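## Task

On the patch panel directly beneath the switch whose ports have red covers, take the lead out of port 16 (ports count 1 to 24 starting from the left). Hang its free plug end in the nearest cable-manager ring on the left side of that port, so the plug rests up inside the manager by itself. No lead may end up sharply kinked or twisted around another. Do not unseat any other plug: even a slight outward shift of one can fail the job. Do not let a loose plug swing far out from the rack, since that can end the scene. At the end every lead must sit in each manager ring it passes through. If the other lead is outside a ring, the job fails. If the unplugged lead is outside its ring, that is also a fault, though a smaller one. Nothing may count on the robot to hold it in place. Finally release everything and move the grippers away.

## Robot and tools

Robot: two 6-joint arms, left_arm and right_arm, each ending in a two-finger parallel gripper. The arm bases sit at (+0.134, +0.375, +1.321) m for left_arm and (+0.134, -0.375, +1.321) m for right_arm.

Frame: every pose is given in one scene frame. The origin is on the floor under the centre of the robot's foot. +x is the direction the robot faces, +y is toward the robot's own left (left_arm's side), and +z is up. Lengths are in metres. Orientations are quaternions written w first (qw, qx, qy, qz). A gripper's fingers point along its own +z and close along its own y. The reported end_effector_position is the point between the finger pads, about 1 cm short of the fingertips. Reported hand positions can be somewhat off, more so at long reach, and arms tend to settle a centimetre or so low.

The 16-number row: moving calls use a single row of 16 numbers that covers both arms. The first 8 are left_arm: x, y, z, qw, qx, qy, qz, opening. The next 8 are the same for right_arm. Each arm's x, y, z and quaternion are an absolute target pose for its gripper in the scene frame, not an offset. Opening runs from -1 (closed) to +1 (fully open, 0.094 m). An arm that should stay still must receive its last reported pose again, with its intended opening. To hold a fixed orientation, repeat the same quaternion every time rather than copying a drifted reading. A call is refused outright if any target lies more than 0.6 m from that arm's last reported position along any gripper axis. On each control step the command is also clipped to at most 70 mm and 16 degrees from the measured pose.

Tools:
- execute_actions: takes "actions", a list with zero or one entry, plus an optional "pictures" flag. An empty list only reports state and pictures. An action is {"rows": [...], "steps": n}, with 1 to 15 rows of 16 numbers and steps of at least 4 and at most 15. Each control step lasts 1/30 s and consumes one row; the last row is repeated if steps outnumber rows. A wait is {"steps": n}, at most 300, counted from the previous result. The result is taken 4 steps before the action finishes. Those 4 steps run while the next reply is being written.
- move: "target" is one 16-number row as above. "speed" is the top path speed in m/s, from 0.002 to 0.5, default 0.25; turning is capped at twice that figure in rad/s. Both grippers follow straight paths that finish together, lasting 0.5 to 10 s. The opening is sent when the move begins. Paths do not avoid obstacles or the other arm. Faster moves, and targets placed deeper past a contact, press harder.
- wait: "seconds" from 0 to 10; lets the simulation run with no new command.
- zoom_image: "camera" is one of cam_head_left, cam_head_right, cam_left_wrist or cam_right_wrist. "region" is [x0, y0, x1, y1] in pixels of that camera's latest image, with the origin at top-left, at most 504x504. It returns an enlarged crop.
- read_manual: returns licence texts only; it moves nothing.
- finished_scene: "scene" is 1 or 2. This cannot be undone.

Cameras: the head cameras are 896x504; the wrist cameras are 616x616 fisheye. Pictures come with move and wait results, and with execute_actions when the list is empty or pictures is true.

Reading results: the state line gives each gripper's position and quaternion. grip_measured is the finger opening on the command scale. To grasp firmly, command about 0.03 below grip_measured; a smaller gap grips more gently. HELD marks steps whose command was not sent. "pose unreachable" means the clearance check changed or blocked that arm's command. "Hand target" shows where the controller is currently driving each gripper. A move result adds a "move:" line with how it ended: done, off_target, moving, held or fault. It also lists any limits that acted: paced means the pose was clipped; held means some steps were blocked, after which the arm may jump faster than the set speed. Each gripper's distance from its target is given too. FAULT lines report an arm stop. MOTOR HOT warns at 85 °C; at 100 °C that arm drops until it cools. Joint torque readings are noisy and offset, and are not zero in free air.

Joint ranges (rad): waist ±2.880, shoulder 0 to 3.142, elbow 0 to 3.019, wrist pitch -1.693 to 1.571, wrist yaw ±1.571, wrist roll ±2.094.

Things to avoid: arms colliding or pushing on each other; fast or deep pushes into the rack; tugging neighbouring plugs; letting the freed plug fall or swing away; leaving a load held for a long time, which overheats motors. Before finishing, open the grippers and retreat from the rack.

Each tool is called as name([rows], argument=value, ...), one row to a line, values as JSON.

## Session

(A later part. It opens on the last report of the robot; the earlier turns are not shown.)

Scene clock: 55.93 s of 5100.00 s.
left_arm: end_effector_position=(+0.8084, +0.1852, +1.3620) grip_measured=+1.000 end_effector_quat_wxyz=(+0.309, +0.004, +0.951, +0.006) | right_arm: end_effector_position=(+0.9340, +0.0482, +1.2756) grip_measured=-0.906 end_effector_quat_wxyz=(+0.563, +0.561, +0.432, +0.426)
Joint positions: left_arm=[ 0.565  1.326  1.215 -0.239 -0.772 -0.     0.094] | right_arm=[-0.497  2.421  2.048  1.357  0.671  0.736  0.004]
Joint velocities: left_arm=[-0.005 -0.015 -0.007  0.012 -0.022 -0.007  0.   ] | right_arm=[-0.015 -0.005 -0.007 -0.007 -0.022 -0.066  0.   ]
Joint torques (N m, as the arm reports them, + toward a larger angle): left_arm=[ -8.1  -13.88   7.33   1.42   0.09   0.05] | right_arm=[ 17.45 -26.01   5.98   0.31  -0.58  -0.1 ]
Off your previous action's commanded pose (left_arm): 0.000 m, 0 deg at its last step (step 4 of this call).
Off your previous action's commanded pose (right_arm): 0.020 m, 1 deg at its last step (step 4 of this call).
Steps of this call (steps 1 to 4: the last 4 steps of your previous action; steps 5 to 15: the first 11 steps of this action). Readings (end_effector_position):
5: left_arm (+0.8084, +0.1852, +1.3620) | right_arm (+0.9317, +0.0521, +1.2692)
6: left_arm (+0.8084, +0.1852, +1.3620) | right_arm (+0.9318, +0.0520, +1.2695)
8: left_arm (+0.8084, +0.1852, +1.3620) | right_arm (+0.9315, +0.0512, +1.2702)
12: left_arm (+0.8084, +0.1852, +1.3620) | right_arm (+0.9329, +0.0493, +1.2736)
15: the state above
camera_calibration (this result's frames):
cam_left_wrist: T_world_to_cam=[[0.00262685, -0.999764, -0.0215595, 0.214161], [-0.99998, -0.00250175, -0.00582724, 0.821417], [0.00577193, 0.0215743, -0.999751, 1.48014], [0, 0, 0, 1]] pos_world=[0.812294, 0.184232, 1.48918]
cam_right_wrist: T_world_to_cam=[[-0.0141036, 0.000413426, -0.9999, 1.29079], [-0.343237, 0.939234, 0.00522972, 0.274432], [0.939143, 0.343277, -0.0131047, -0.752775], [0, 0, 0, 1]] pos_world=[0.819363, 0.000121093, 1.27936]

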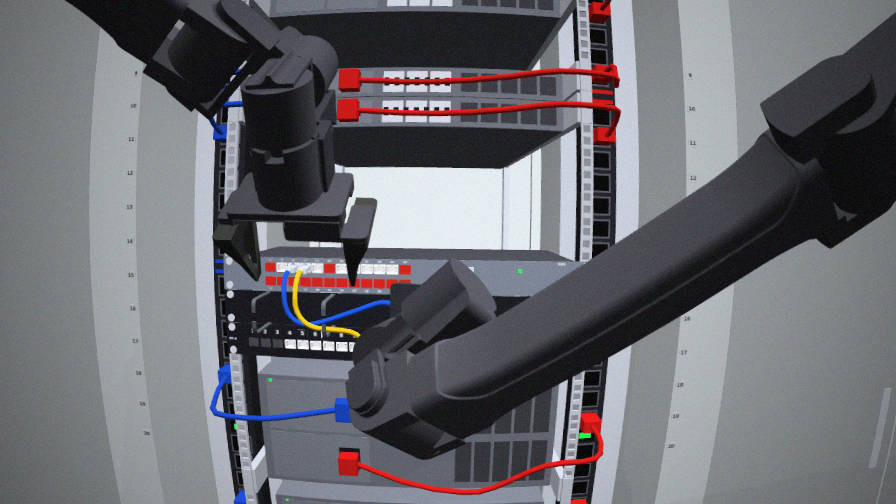

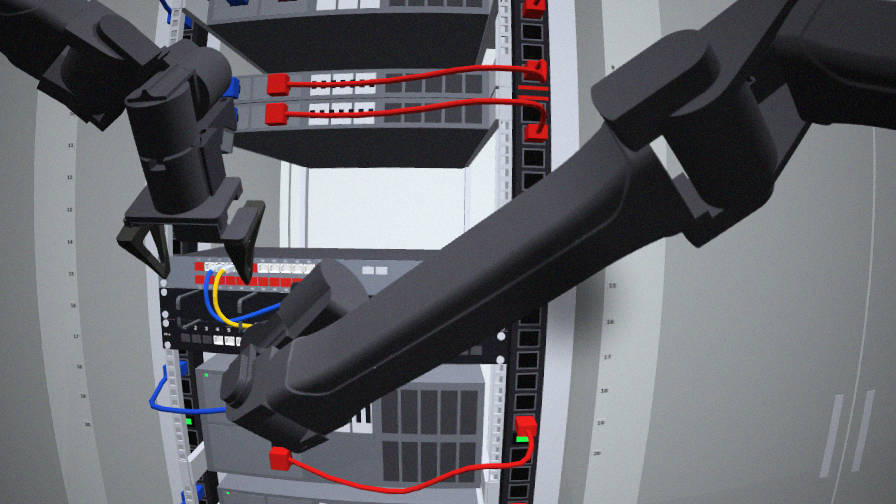

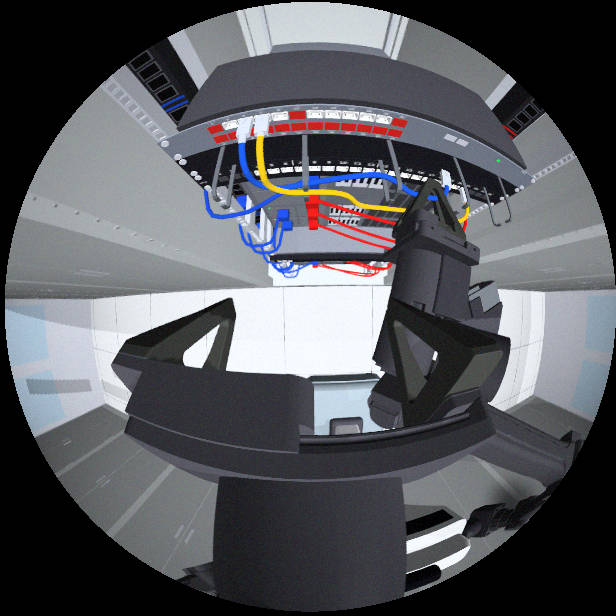

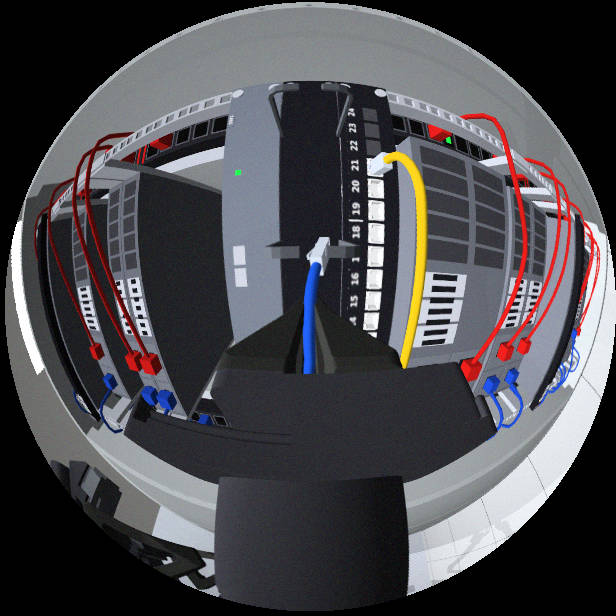

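Nose is near the arm. Move right and down.

move(target=[0.8084,0.1852,1.3621,0.309,0.006,0.951,0.006,1,0.945,0.022,1.26,0.561,0.561,0.43,0.43,-0.92], speed=0.02)

zoom_image(camera="cam_right_wrist", region=[220, 200, 400, 380])

Scene clock: 58.07 s of 5100.00 s.
left_arm: end_effector_position=(+0.8084, +0.1852, +1.3620) grip_measured=+1.000 end_effector_quat_wxyz=(+0.309, +0.004, +0.951, +0.006) | right_arm: end_effector_position=(+0.9323, +0.0427, +1.2622) grip_measured=-0.906 end_effector_quat_wxyz=(+0.556, +0.558, +0.435, +0.436)
Joint positions: left_arm=[ 0.565  1.326  1.215 -0.239 -0.772 -0.     0.094] | right_arm=[-0.514  2.414  2.011  1.357  0.644  0.778  0.004]
Joint velocities: left_arm=[-0.005 -0.005  0.012 -0.017 -0.051 -0.051  0.   ] | right_arm=[ 0.005  0.005 -0.007 -0.007 -0.11   0.007  0.001]
Joint torques (N m, as the arm reports them, + toward a larger angle): left_arm=[ -8.2  -13.63   7.35   1.4    0.09   0.05] | right_arm=[ 14.31 -25.4    5.61   0.54  -0.55   0.01]
Hand target (left_arm): +0.808, +0.185, +1.362; +0.309, +0.006, +0.951, +0.006
Hand target (right_arm): +0.945, +0.022, +1.260; +0.561, +0.562, +0.430, +0.430
Off your previous action's commanded pose (left_arm): 0.000 m, 0 deg at its last step (step 4 of this call).
Off your previous action's commanded pose (right_arm): 0.013 m, 1 deg at its last step (step 4 of this call).
Off the commanded pose (left_arm): 0.000 m, 0 deg.
Off the commanded pose (right_arm): 0.024 m, 1 deg.
Kept back: nothing.
move: off_target (right_arm)
camera_calibration (this result's frames):
cam_left_wrist: T_world_to_cam=[[0.00262685, -0.999764, -0.0215595, 0.214161], [-0.99998, -0.00250175, -0.00582724, 0.821417], [0.00577193, 0.0215743, -0.999751, 1.48014], [0, 0, 0, 1]] pos_world=[0.812294, 0.184232, 1.48918]
cam_right_wrist: T_world_to_cam=[[-0.00916099, 0.0111259, -0.999896, 1.27227], [-0.364932, 0.930934, 0.013702, 0.288992], [0.930989, 0.365019, -0.00446807, -0.75371], [0, 0, 0, 1]] pos_world=[0.818813, -0.00806878, 1.26481]

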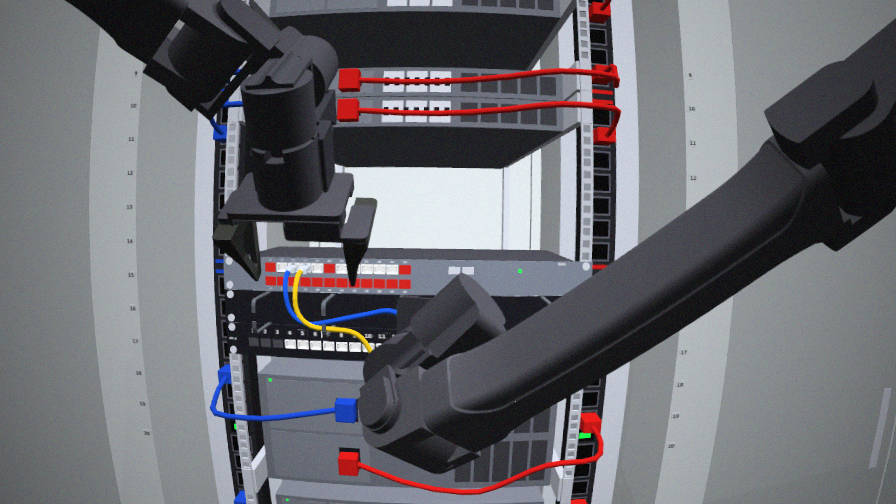

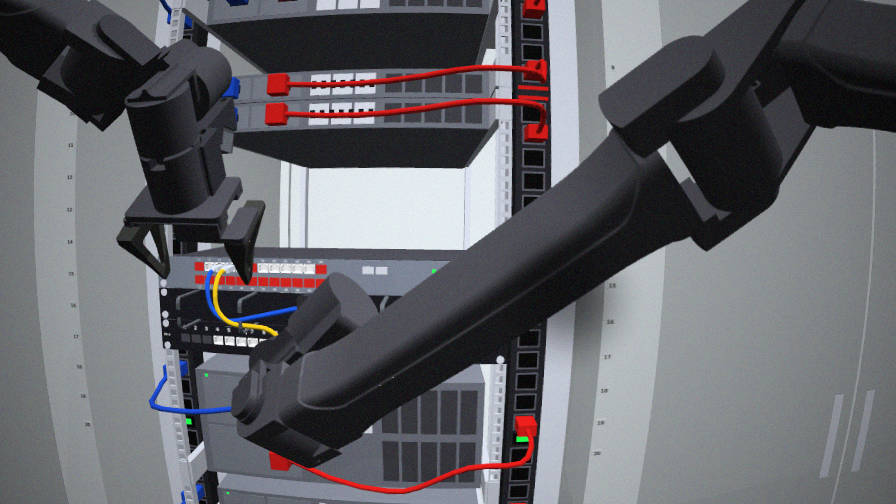

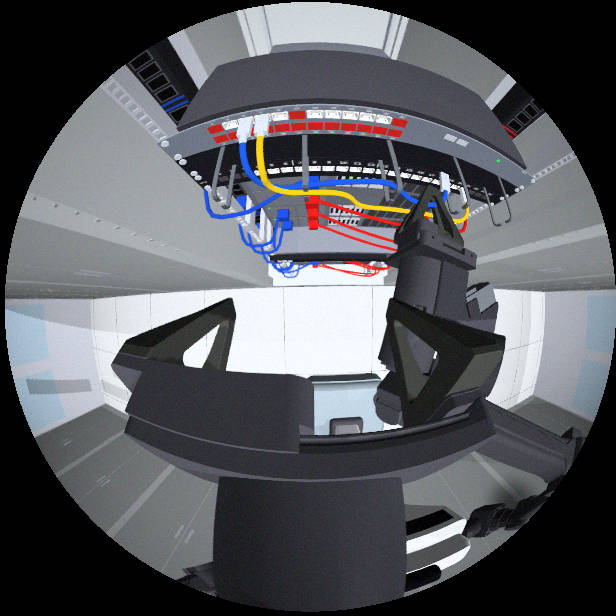

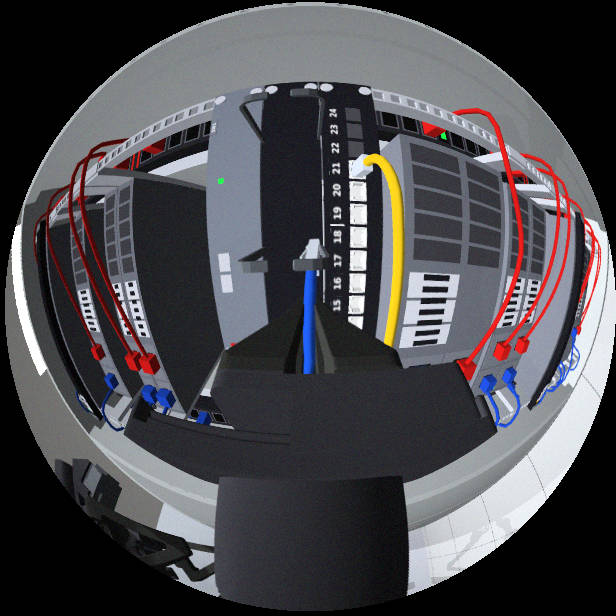

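Region (220, 200, 400, 380) of cam_right_wrist's 616x616 image, scaled by 2.800, with more detail than that image has.

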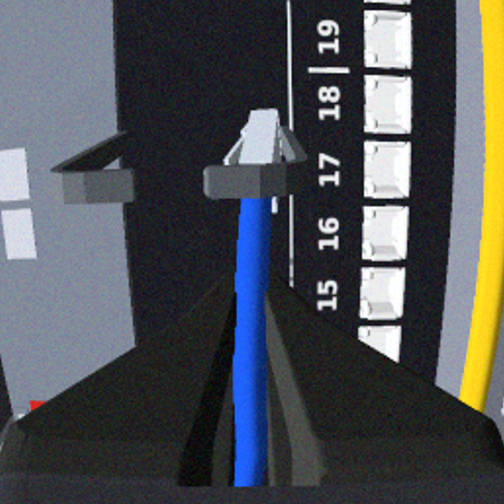

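On the arm. A little further right, then release.

execute_actions([
  {"rows":[[0.8084,0.1852,1.3621,0.309,0.006,0.951,0.006,1,0.947,0.019,1.261,0.561,0.561,0.43,0.43,-0.92],[0.8084,0.1852,1.3621,0.309,0.006,0.951,0.006,1,0.949,0.015,1.262,0.561,0.561,0.43,0.43,-0.92]]},
])

execute_actions([
  {"rows":[[0.8084,0.1852,1.3621,0.309,0.006,0.951,0.006,1,0.949,0.015,1.262,0.561,0.561,0.43,0.43,-0.88],[0.8084,0.1852,1.3621,0.309,0.006,0.951,0.006,1,0.949,0.015,1.262,0.561,0.561,0.43,0.43,-0.84],[0.8084,0.1852,1.3621,0.309,0.006,0.951,0.006,1,0.949,0.015,1.262,0.561,0.561,0.43,0.43,-0.8],[0.8084,0.1852,1.3621,0.309,0.006,0.951,0.006,1,0.949,0.015,1.262,0.561,0.561,0.43,0.43,-0.75],[0.8084,0.1852,1.3621,0.309,0.006,0.951,0.006,1,0.949,0.015,1.262,0.561,0.561,0.43,0.43,-0.7],[0.8084,0.1852,1.3621,0.309,0.006,0.951,0.006,1,0.949,0.015,1.262,0.561,0.561,0.43,0.43,-0.6],[0.8084,0.1852,1.3621,0.309,0.006,0.951,0.006,1,0.949,0.015,1.262,0.561,0.561,0.43,0.43,-0.45]]},
], pictures=true)

Scene clock: 58.70 s of 5100.00 s.
left_arm: end_effector_position=(+0.8084, +0.1852, +1.3620) grip_measured=+1.000 end_effector_quat_wxyz=(+0.309, +0.004, +0.951, +0.006) | right_arm: end_effector_position=(+0.9358, +0.0371, +1.2647) grip_measured=-0.906 end_effector_quat_wxyz=(+0.556, +0.558, +0.435, +0.437)
Joint positions: left_arm=[ 0.565  1.326  1.215 -0.239 -0.772 -0.     0.094] | right_arm=[-0.52   2.4    1.997  1.352  0.639  0.786  0.004]
Joint velocities: left_arm=[-0.005 -0.015 -0.022  0.012 -0.007 -0.037  0.   ] | right_arm=[-0.024 -0.005 -0.022 -0.002  0.037  0.037 -0.001]
Joint torques (N m, as the arm reports them, + toward a larger angle): left_arm=[ -8.07 -13.79   7.33   1.4    0.1    0.05] | right_arm=[ 13.97 -25.94   5.87   0.25  -0.52   0.02]
Steps of this call (steps 1 to 8: nothing new was sent; steps 9 to 19: the first 11 steps of this action). Readings (end_effector_position):
9: left_arm (+0.8084, +0.1852, +1.3620) | right_arm (+0.9321, +0.0430, +1.2621)
10: left_arm (+0.8084, +0.1852, +1.3620) | right_arm (+0.9322, +0.0429, +1.2621)
12: left_arm (+0.8084, +0.1852, +1.3620) | right_arm (+0.9323, +0.0418, +1.2622)
16: left_arm (+0.8084, +0.1852, +1.3620) | right_arm (+0.9347, +0.0385, +1.2638)
19: the state above

Scene clock: 59.20 s of 5100.00 s.
left_arm: end_effector_position=(+0.8084, +0.1852, +1.3620) grip_measured=+1.000 end_effector_quat_wxyz=(+0.309, +0.004, +0.951, +0.006) | right_arm: end_effector_position=(+0.9395, +0.0295, +1.2598) grip_measured=-0.451 end_effector_quat_wxyz=(+0.559, +0.558, +0.434, +0.433)
Joint positions: left_arm=[ 0.565  1.326  1.215 -0.239 -0.772 -0.     0.094] | right_arm=[-0.532  2.399  1.997  1.351  0.639  0.788  0.026]
Joint velocities: left_arm=[ 0.015 -0.015 -0.007  0.012 -0.007 -0.095  0.   ] | right_arm=[-0.034 -0.005 -0.012  0.002  0.007  0.007  0.001]
Joint torques (N m, as the arm reports them, + toward a larger angle): left_arm=[ -8.14 -13.9    7.34   1.41   0.09   0.04] | right_arm=[ 15.09 -25.57   5.88   0.43  -0.5   -0.01]
Off your previous action's commanded pose (left_arm): 0.000 m, 0 deg at its last step (step 4 of this call).
Off your previous action's commanded pose (right_arm): 0.026 m, 1 deg at its last step (step 4 of this call).
Steps of this call (steps 1 to 4: the last 4 steps of your previous action; steps 5 to 15: the first 11 steps of this action). Readings (end_effector_position):
5: left_arm (+0.8084, +0.1852, +1.3620) | right_arm (+0.9361, +0.0368, +1.2647)
6: left_arm (+0.8084, +0.1852, +1.3620) | right_arm (+0.9361, +0.0368, +1.2647)
8: left_arm (+0.8084, +0.1852, +1.3620) | right_arm (+0.9364, +0.0361, +1.2642)
12: left_arm (+0.8084, +0.1852, +1.3620) | right_arm (+0.9382, +0.0322, +1.2616)
15: the state above
camera_calibration (this result's frames):
cam_left_wrist: T_world_to_cam=[[0.00262685, -0.999764, -0.0215595, 0.214161], [-0.99998, -0.00250175, -0.00582724, 0.821417], [0.00577193, 0.0215743, -0.999751, 1.48014], [0, 0, 0, 1]] pos_world=[0.812294, 0.184232, 1.48918]
cam_right_wrist: T_world_to_cam=[[-0.00996847, 0.00684698, -0.999927, 1.271], [-0.358311, 0.933549, 0.00996454, 0.30236], [0.933549, 0.358384, -0.0068527, -0.754762], [0, 0, 0, 1]] pos_world=[0.825616, -0.0204752, 1.26272]

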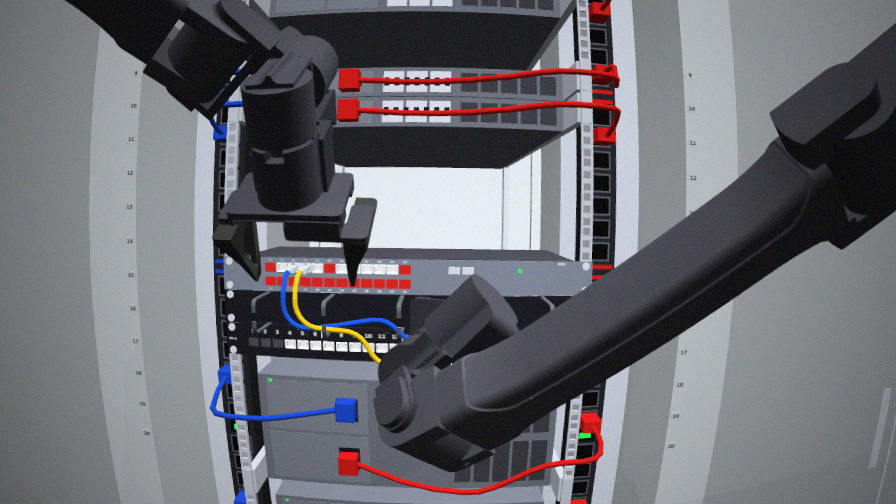

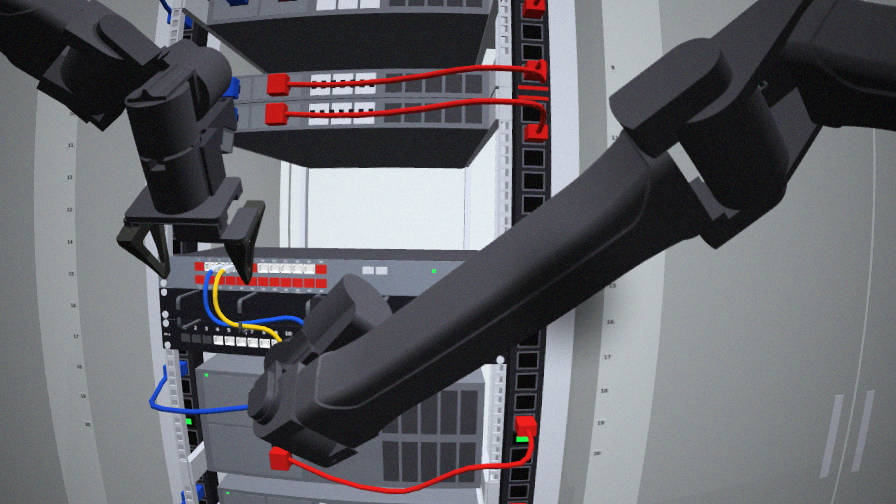

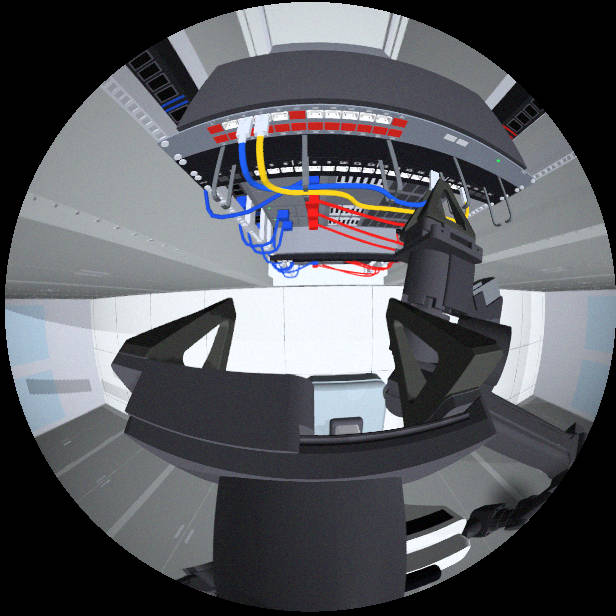

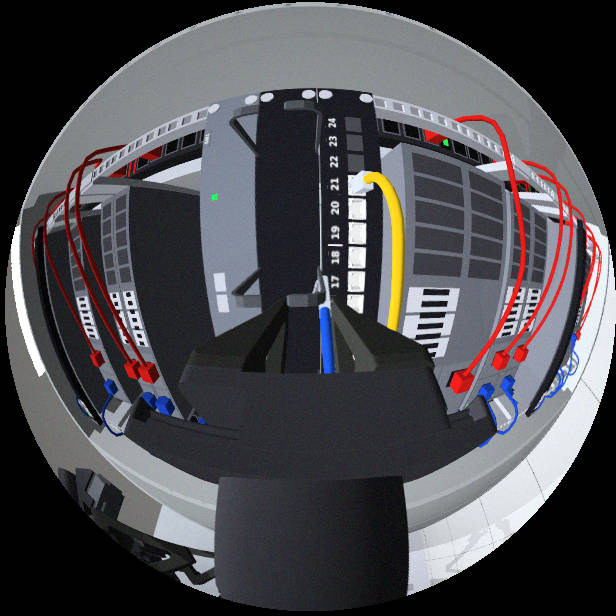

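move(target=[0.8084,0.1852,1.3621,0.309,0.006,0.951,0.006,1,0.86,0.04,1.265,0.5,0.5,0.5,0.5,-0.35], speed=0.05)

zoom_image(camera="cam_left_wrist", region=[330, 130, 500, 250])

zoom_image(camera="cam_right_wrist", region=[220, 150, 420, 350])

Scene clock: 62.23 s of 5100.00 s.
left_arm: end_effector_position=(+0.8084, +0.1852, +1.3620) grip_measured=+1.000 end_effector_quat_wxyz=(+0.309, +0.004, +0.951, +0.006) | right_arm: end_effector_position=(+0.8600, +0.0382, +1.2472) grip_measured=-0.351 end_effector_quat_wxyz=(+0.501, +0.497, +0.514, +0.487)
Joint positions: left_arm=[ 0.565  1.326  1.215 -0.239 -0.772 -0.     0.094] | right_arm=[-0.52   2.245  1.575  1.407  0.473  0.86   0.03 ]
Joint velocities: left_arm=[-0.024 -0.005 -0.007 -0.002  0.066  0.007  0.   ] | right_arm=[-0.005 -0.005  0.017 -0.002  0.051  0.051  0.   ]
Joint torques (N m, as the arm reports them, + toward a larger angle): left_arm=[ -8.1  -13.79   7.34   1.41   0.09   0.04] | right_arm=[ 16.1  -22.77   4.43   1.79  -0.65  -0.01]
Hand target (left_arm): +0.808, +0.185, +1.362; +0.309, +0.006, +0.951, +0.006
Hand target (right_arm): +0.859, +0.039, +1.266; +0.500, +0.500, +0.499, +0.501
Off your previous action's commanded pose (left_arm): 0.000 m, 0 deg at its last step (step 4 of this call).
Off your previous action's commanded pose (right_arm): 0.016 m, 1 deg at its last step (step 4 of this call).
Off the commanded pose (left_arm): 0.000 m, 0 deg.
Off the commanded pose (right_arm): 0.018 m, 2 deg.
Kept back: nothing.
move: off_target (right_arm)
camera_calibration (this result's frames):
cam_left_wrist: T_world_to_cam=[[0.00262685, -0.999764, -0.0215595, 0.214161], [-0.99998, -0.00250175, -0.00582724, 0.821417], [0.00577193, 0.0215743, -0.999751, 1.48014], [0, 0, 0, 1]] pos_world=[0.812294, 0.184232, 1.48918]
cam_right_wrist: T_world_to_cam=[[-0.0343718, -0.0257748, -0.999077, 1.27874], [-0.580218, 0.81446, -0.00105044, 0.475019], [0.813736, 0.579646, -0.0429495, -0.544108], [0, 0, 0, 1]] pos_world=[0.762327, -0.0385345, 1.25469]

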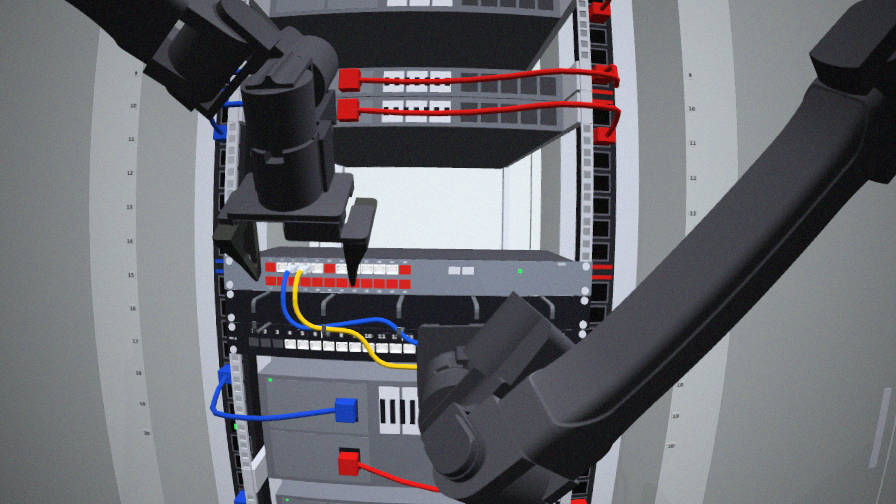

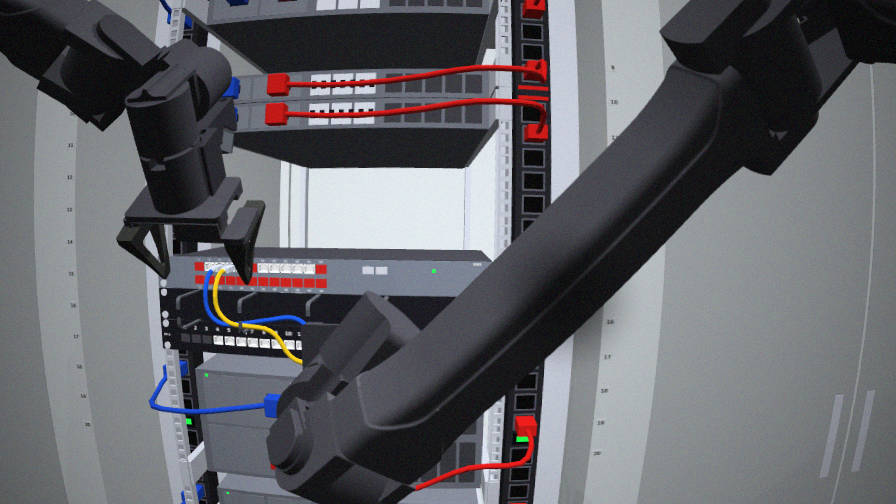

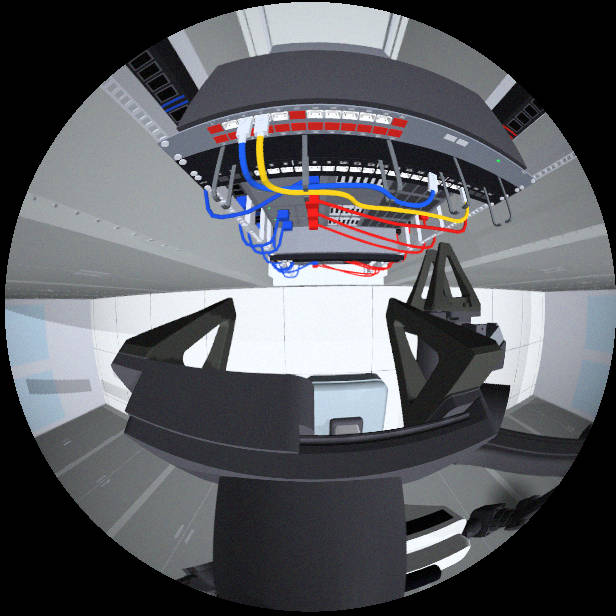

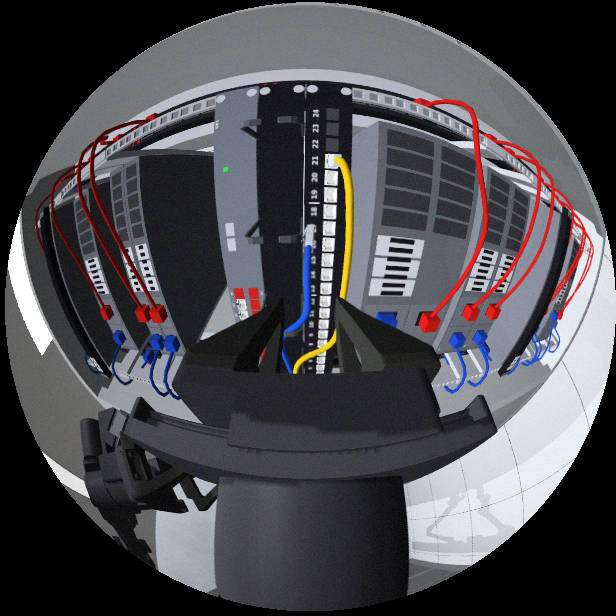

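Region (330, 130, 500, 250) of cam_left_wrist's 616x616 image, scaled by 2.965, with more detail than that image has; it fills the top 356 rows of this view, and the rest is white.

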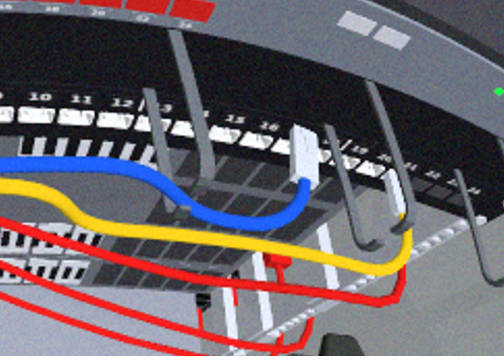

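Region (220, 150, 420, 350) of cam_right_wrist's 616x616 image, scaled by 2.520, with more detail than that image has.

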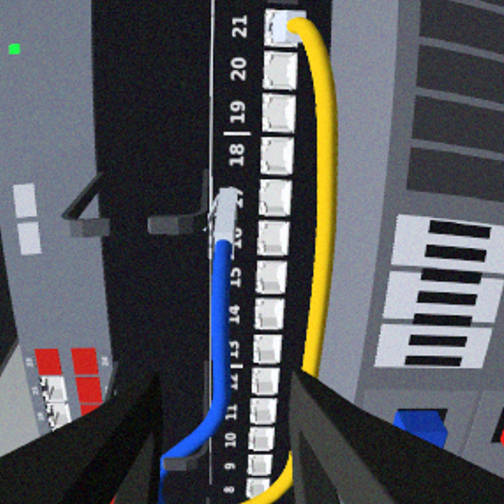

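move(target=[0.8084,0.1852,1.3621,0.309,0.006,0.951,0.006,1,0.932,0.036,1.238,0.48,0.48,0.52,0.52,-0.6], speed=0.04)

zoom_image(camera="cam_left_wrist", region=[330, 130, 500, 250])

Scene clock: 64.87 s of 5100.00 s.
left_arm: end_effector_position=(+0.8084, +0.1852, +1.3620) grip_measured=+1.000 end_effector_quat_wxyz=(+0.309, +0.004, +0.951, +0.006) | right_arm: end_effector_position=(+0.9221, +0.0393, +1.2462) grip_measured=-0.599 end_effector_quat_wxyz=(+0.477, +0.478, +0.522, +0.521)
Joint positions: left_arm=[ 0.565  1.326  1.215 -0.239 -0.772 -0.     0.094] | right_arm=[-0.577  2.253  1.72   1.215  0.348  0.946  0.019]
Joint velocities: left_arm=[-0.024 -0.024 -0.007  0.002  0.007 -0.066  0.   ] | right_arm=[ 0.005 -0.005 -0.002 -0.002  0.037 -0.022 -0.001]
Joint torques (N m, as the arm reports them, + toward a larger angle): left_arm=[ -8.19 -13.78   7.32   1.41   0.09   0.04] | right_arm=[ 13.77 -20.89   9.61   0.61  -0.62   0.01]
Hand target (left_arm): +0.808, +0.185, +1.362; +0.309, +0.006, +0.951, +0.006
Hand target (right_arm): +0.931, +0.036, +1.237; +0.479, +0.480, +0.519, +0.520
Off the commanded pose (left_arm): 0.000 m, 0 deg.
Off the commanded pose (right_arm): 0.013 m, 0 deg.
Kept back: nothing.
move: off_target (right_arm)
camera_calibration (this result's frames):
cam_left_wrist: T_world_to_cam=[[0.00262685, -0.999764, -0.0215595, 0.214161], [-0.99998, -0.00250175, -0.00582724, 0.821417], [0.00577193, 0.0215743, -0.999751, 1.48014], [0, 0, 0, 1]] pos_world=[0.812294, 0.184232, 1.48918]
cam_right_wrist: T_world_to_cam=[[-0.0128899, 0.00386495, -0.999909, 1.25996], [-0.64783, 0.761701, 0.0112954, 0.559211], [0.761676, 0.647917, -0.0073144, -0.594457], [0, 0, 0, 1]] pos_world=[0.831298, -0.0456634, 1.24918]

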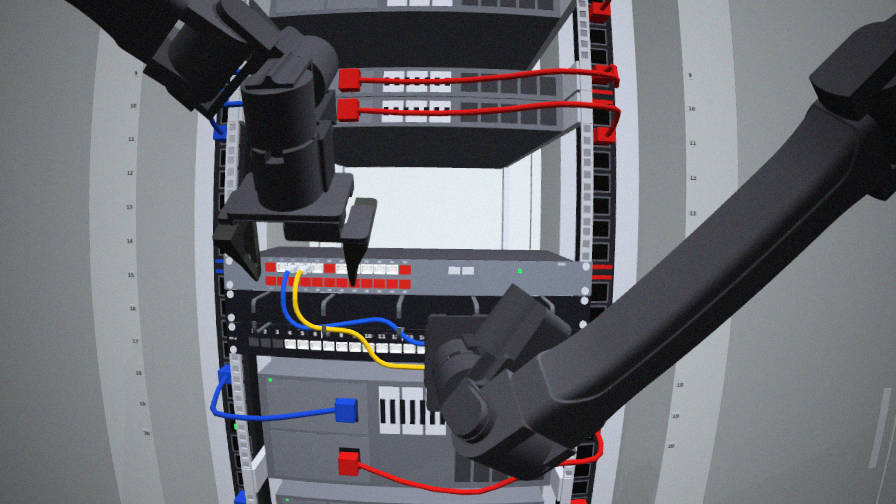

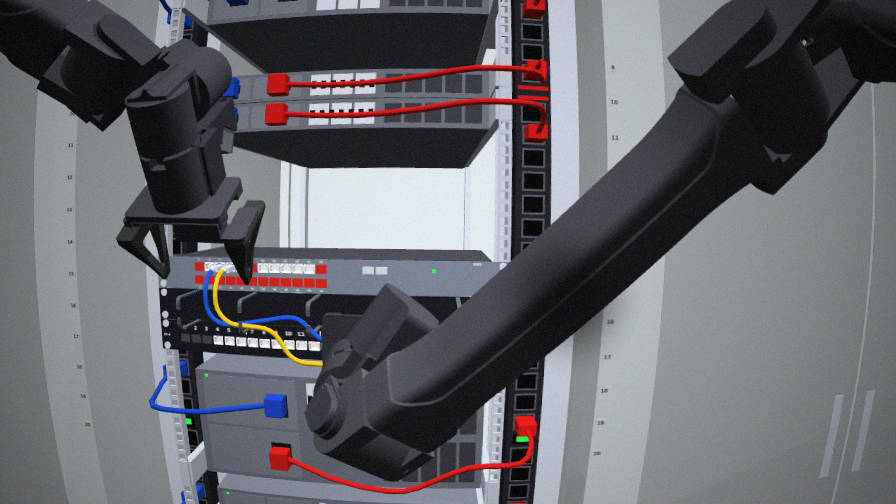

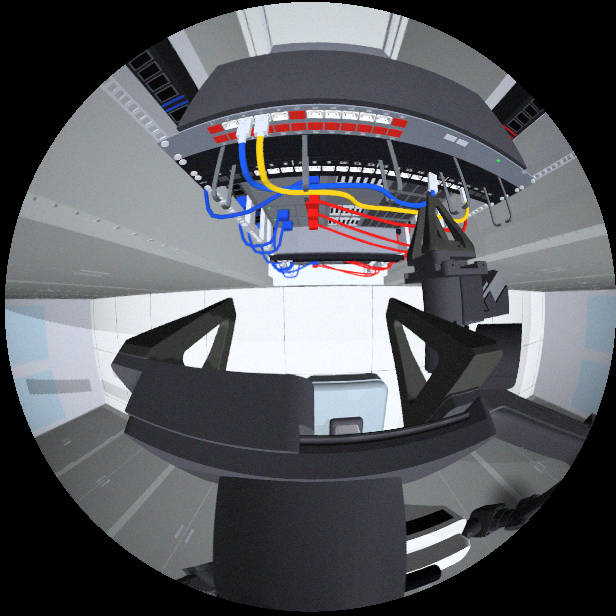

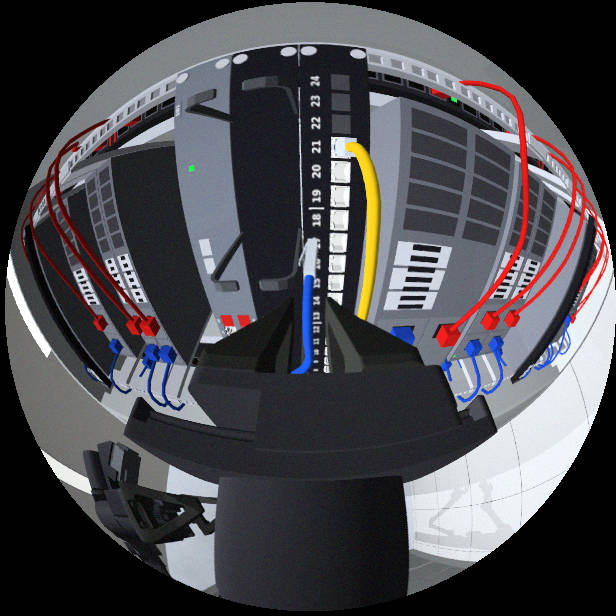

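Region (330, 130, 500, 250) of cam_left_wrist's 616x616 image, scaled by 2.965, with more detail than that image has; it fills the top 356 rows of this view, and the rest is white.

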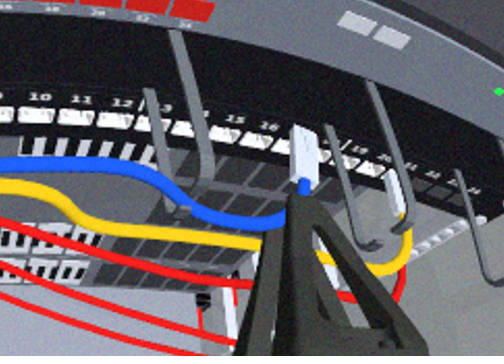

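execute_actions([
  {"rows":[[0.8084,0.1852,1.3621,0.309,0.006,0.951,0.006,1,0.932,0.036,1.238,0.48,0.48,0.52,0.52,-0.92]],"steps":10},
])

move(target=[0.8084,0.1852,1.3621,0.309,0.006,0.951,0.006,1,0.93,0.085,1.272,0.52,0.52,0.48,0.48,-0.92], speed=0.025)

zoom_image(camera="cam_left_wrist", region=[330, 130, 500, 250])

Scene clock: 65.20 s of 5100.00 s.
left_arm: end_effector_position=(+0.8084, +0.1852, +1.3620) grip_measured=+1.000 end_effector_quat_wxyz=(+0.309, +0.004, +0.951, +0.006) | right_arm: end_effector_position=(+0.9221, +0.0394, +1.2463) grip_measured=-0.904 end_effector_quat_wxyz=(+0.477, +0.478, +0.522, +0.521)
Joint positions: left_arm=[ 0.565  1.326  1.215 -0.239 -0.772 -0.     0.094] | right_arm=[-0.577  2.253  1.72   1.215  0.348  0.946  0.005]
Joint velocities: left_arm=[-0.015 -0.015  0.007  0.012 -0.007 -0.066  0.   ] | right_arm=[-0.005 -0.005  0.002  0.007  0.007  0.037 -0.001]
Joint torques (N m, as the arm reports them, + toward a larger angle): left_arm=[ -8.06 -14.     7.3    1.41   0.09   0.04] | right_arm=[ 14.27 -20.63   9.34   0.52  -0.6   -0.03]
Steps of this call (steps 1 to 4: nothing new was sent; steps 5 to 10: the first 6 steps of this action). Readings (end_effector_position):
5: left_arm (+0.8084, +0.1852, +1.3620) | right_arm (+0.9221, +0.0393, +1.2462)
6: left_arm (+0.8084, +0.1852, +1.3620) | right_arm (+0.9221, +0.0394, +1.2463)
8: left_arm (+0.8084, +0.1852, +1.3620) | right_arm (+0.9221, +0.0394, +1.2463)
10: the state above

Scene clock: 69.07 s of 5100.00 s.
left_arm: end_effector_position=(+0.8084, +0.1852, +1.3620) grip_measured=+1.000 end_effector_quat_wxyz=(+0.309, +0.004, +0.951, +0.006) | right_arm: end_effector_position=(+0.9337, +0.0646, +1.2569) grip_measured=-0.904 end_effector_quat_wxyz=(+0.519, +0.523, +0.489, +0.466)
Joint positions: left_arm=[ 0.565  1.326  1.215 -0.239 -0.772 -0.     0.094] | right_arm=[-0.517  2.37   1.941  1.23   0.546  0.841  0.005]
Joint velocities: left_arm=[-0.005 -0.024  0.002 -0.012 -0.022 -0.051  0.   ] | right_arm=[ 0.015 -0.015  0.017 -0.012  0.037  0.022  0.001]
Joint torques (N m, as the arm reports them, + toward a larger angle): left_arm=[ -8.13 -13.82   7.34   1.43   0.09   0.05] | right_arm=[ 18.15 -20.85  10.9    1.23  -0.69  -0.22]
Hand target (left_arm): +0.808, +0.185, +1.362; +0.309, +0.006, +0.951, +0.006
Hand target (right_arm): +0.930, +0.085, +1.272; +0.520, +0.519, +0.480, +0.479
Off your previous action's commanded pose (left_arm): 0.000 m, 0 deg at its last step (step 4 of this call).
Off your previous action's commanded pose (right_arm): 0.013 m, 1 deg at its last step (step 4 of this call).
Off the commanded pose (left_arm): 0.000 m, 0 deg.
Off the commanded pose (right_arm): 0.026 m, 2 deg.
Kept back: nothing.
move: off_target (right_arm)
camera_calibration (this result's frames):
cam_left_wrist: T_world_to_cam=[[0.00262685, -0.999764, -0.0215595, 0.214161], [-0.99998, -0.00250175, -0.00582724, 0.821417], [0.00577193, 0.0215743, -0.999751, 1.48014], [0, 0, 0, 1]] pos_world=[0.812294, 0.184232, 1.48918]
cam_right_wrist: T_world_to_cam=[[-0.0379926, -0.0110614, -0.999217, 1.29421], [-0.504267, 0.863494, 0.00961451, 0.408787], [0.862711, 0.504238, -0.0383843, -0.665671], [0, 0, 0, 1]] pos_world=[0.82959, -0.00301261, 1.26371]

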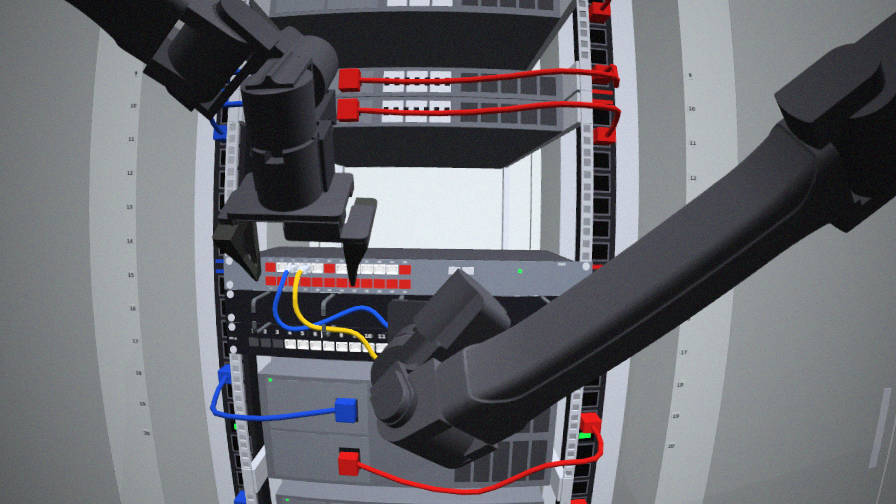

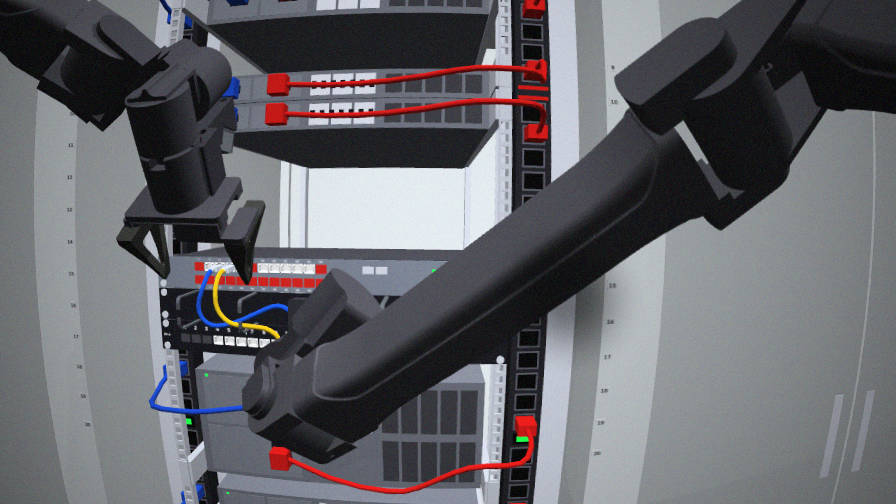

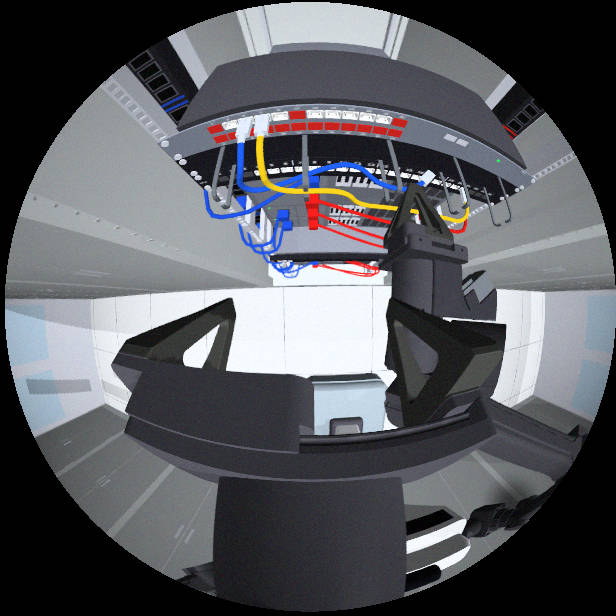

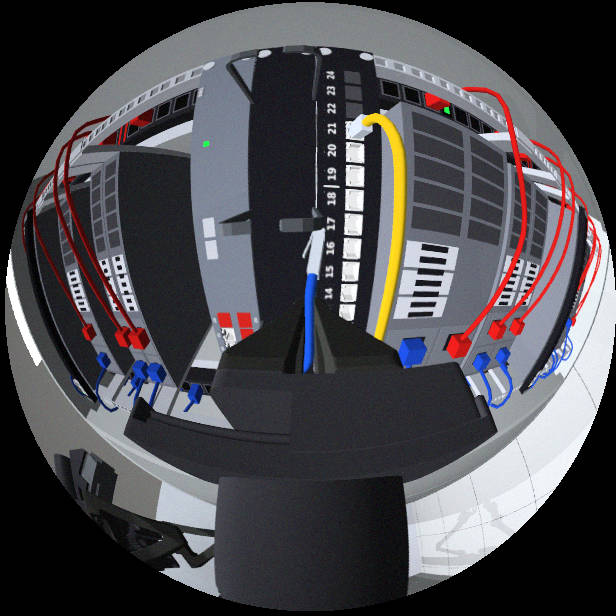

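Region (330, 130, 500, 250) of cam_left_wrist's 616x616 image, scaled by 2.965, with more detail than that image has; it fills the top 356 rows of this view, and the rest is white.

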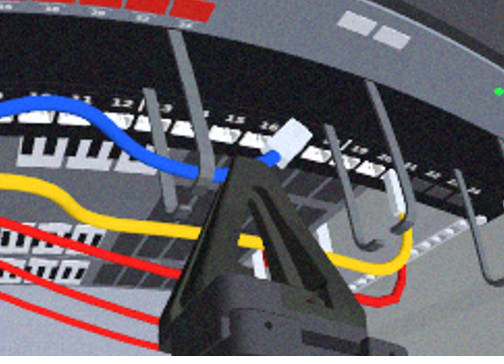

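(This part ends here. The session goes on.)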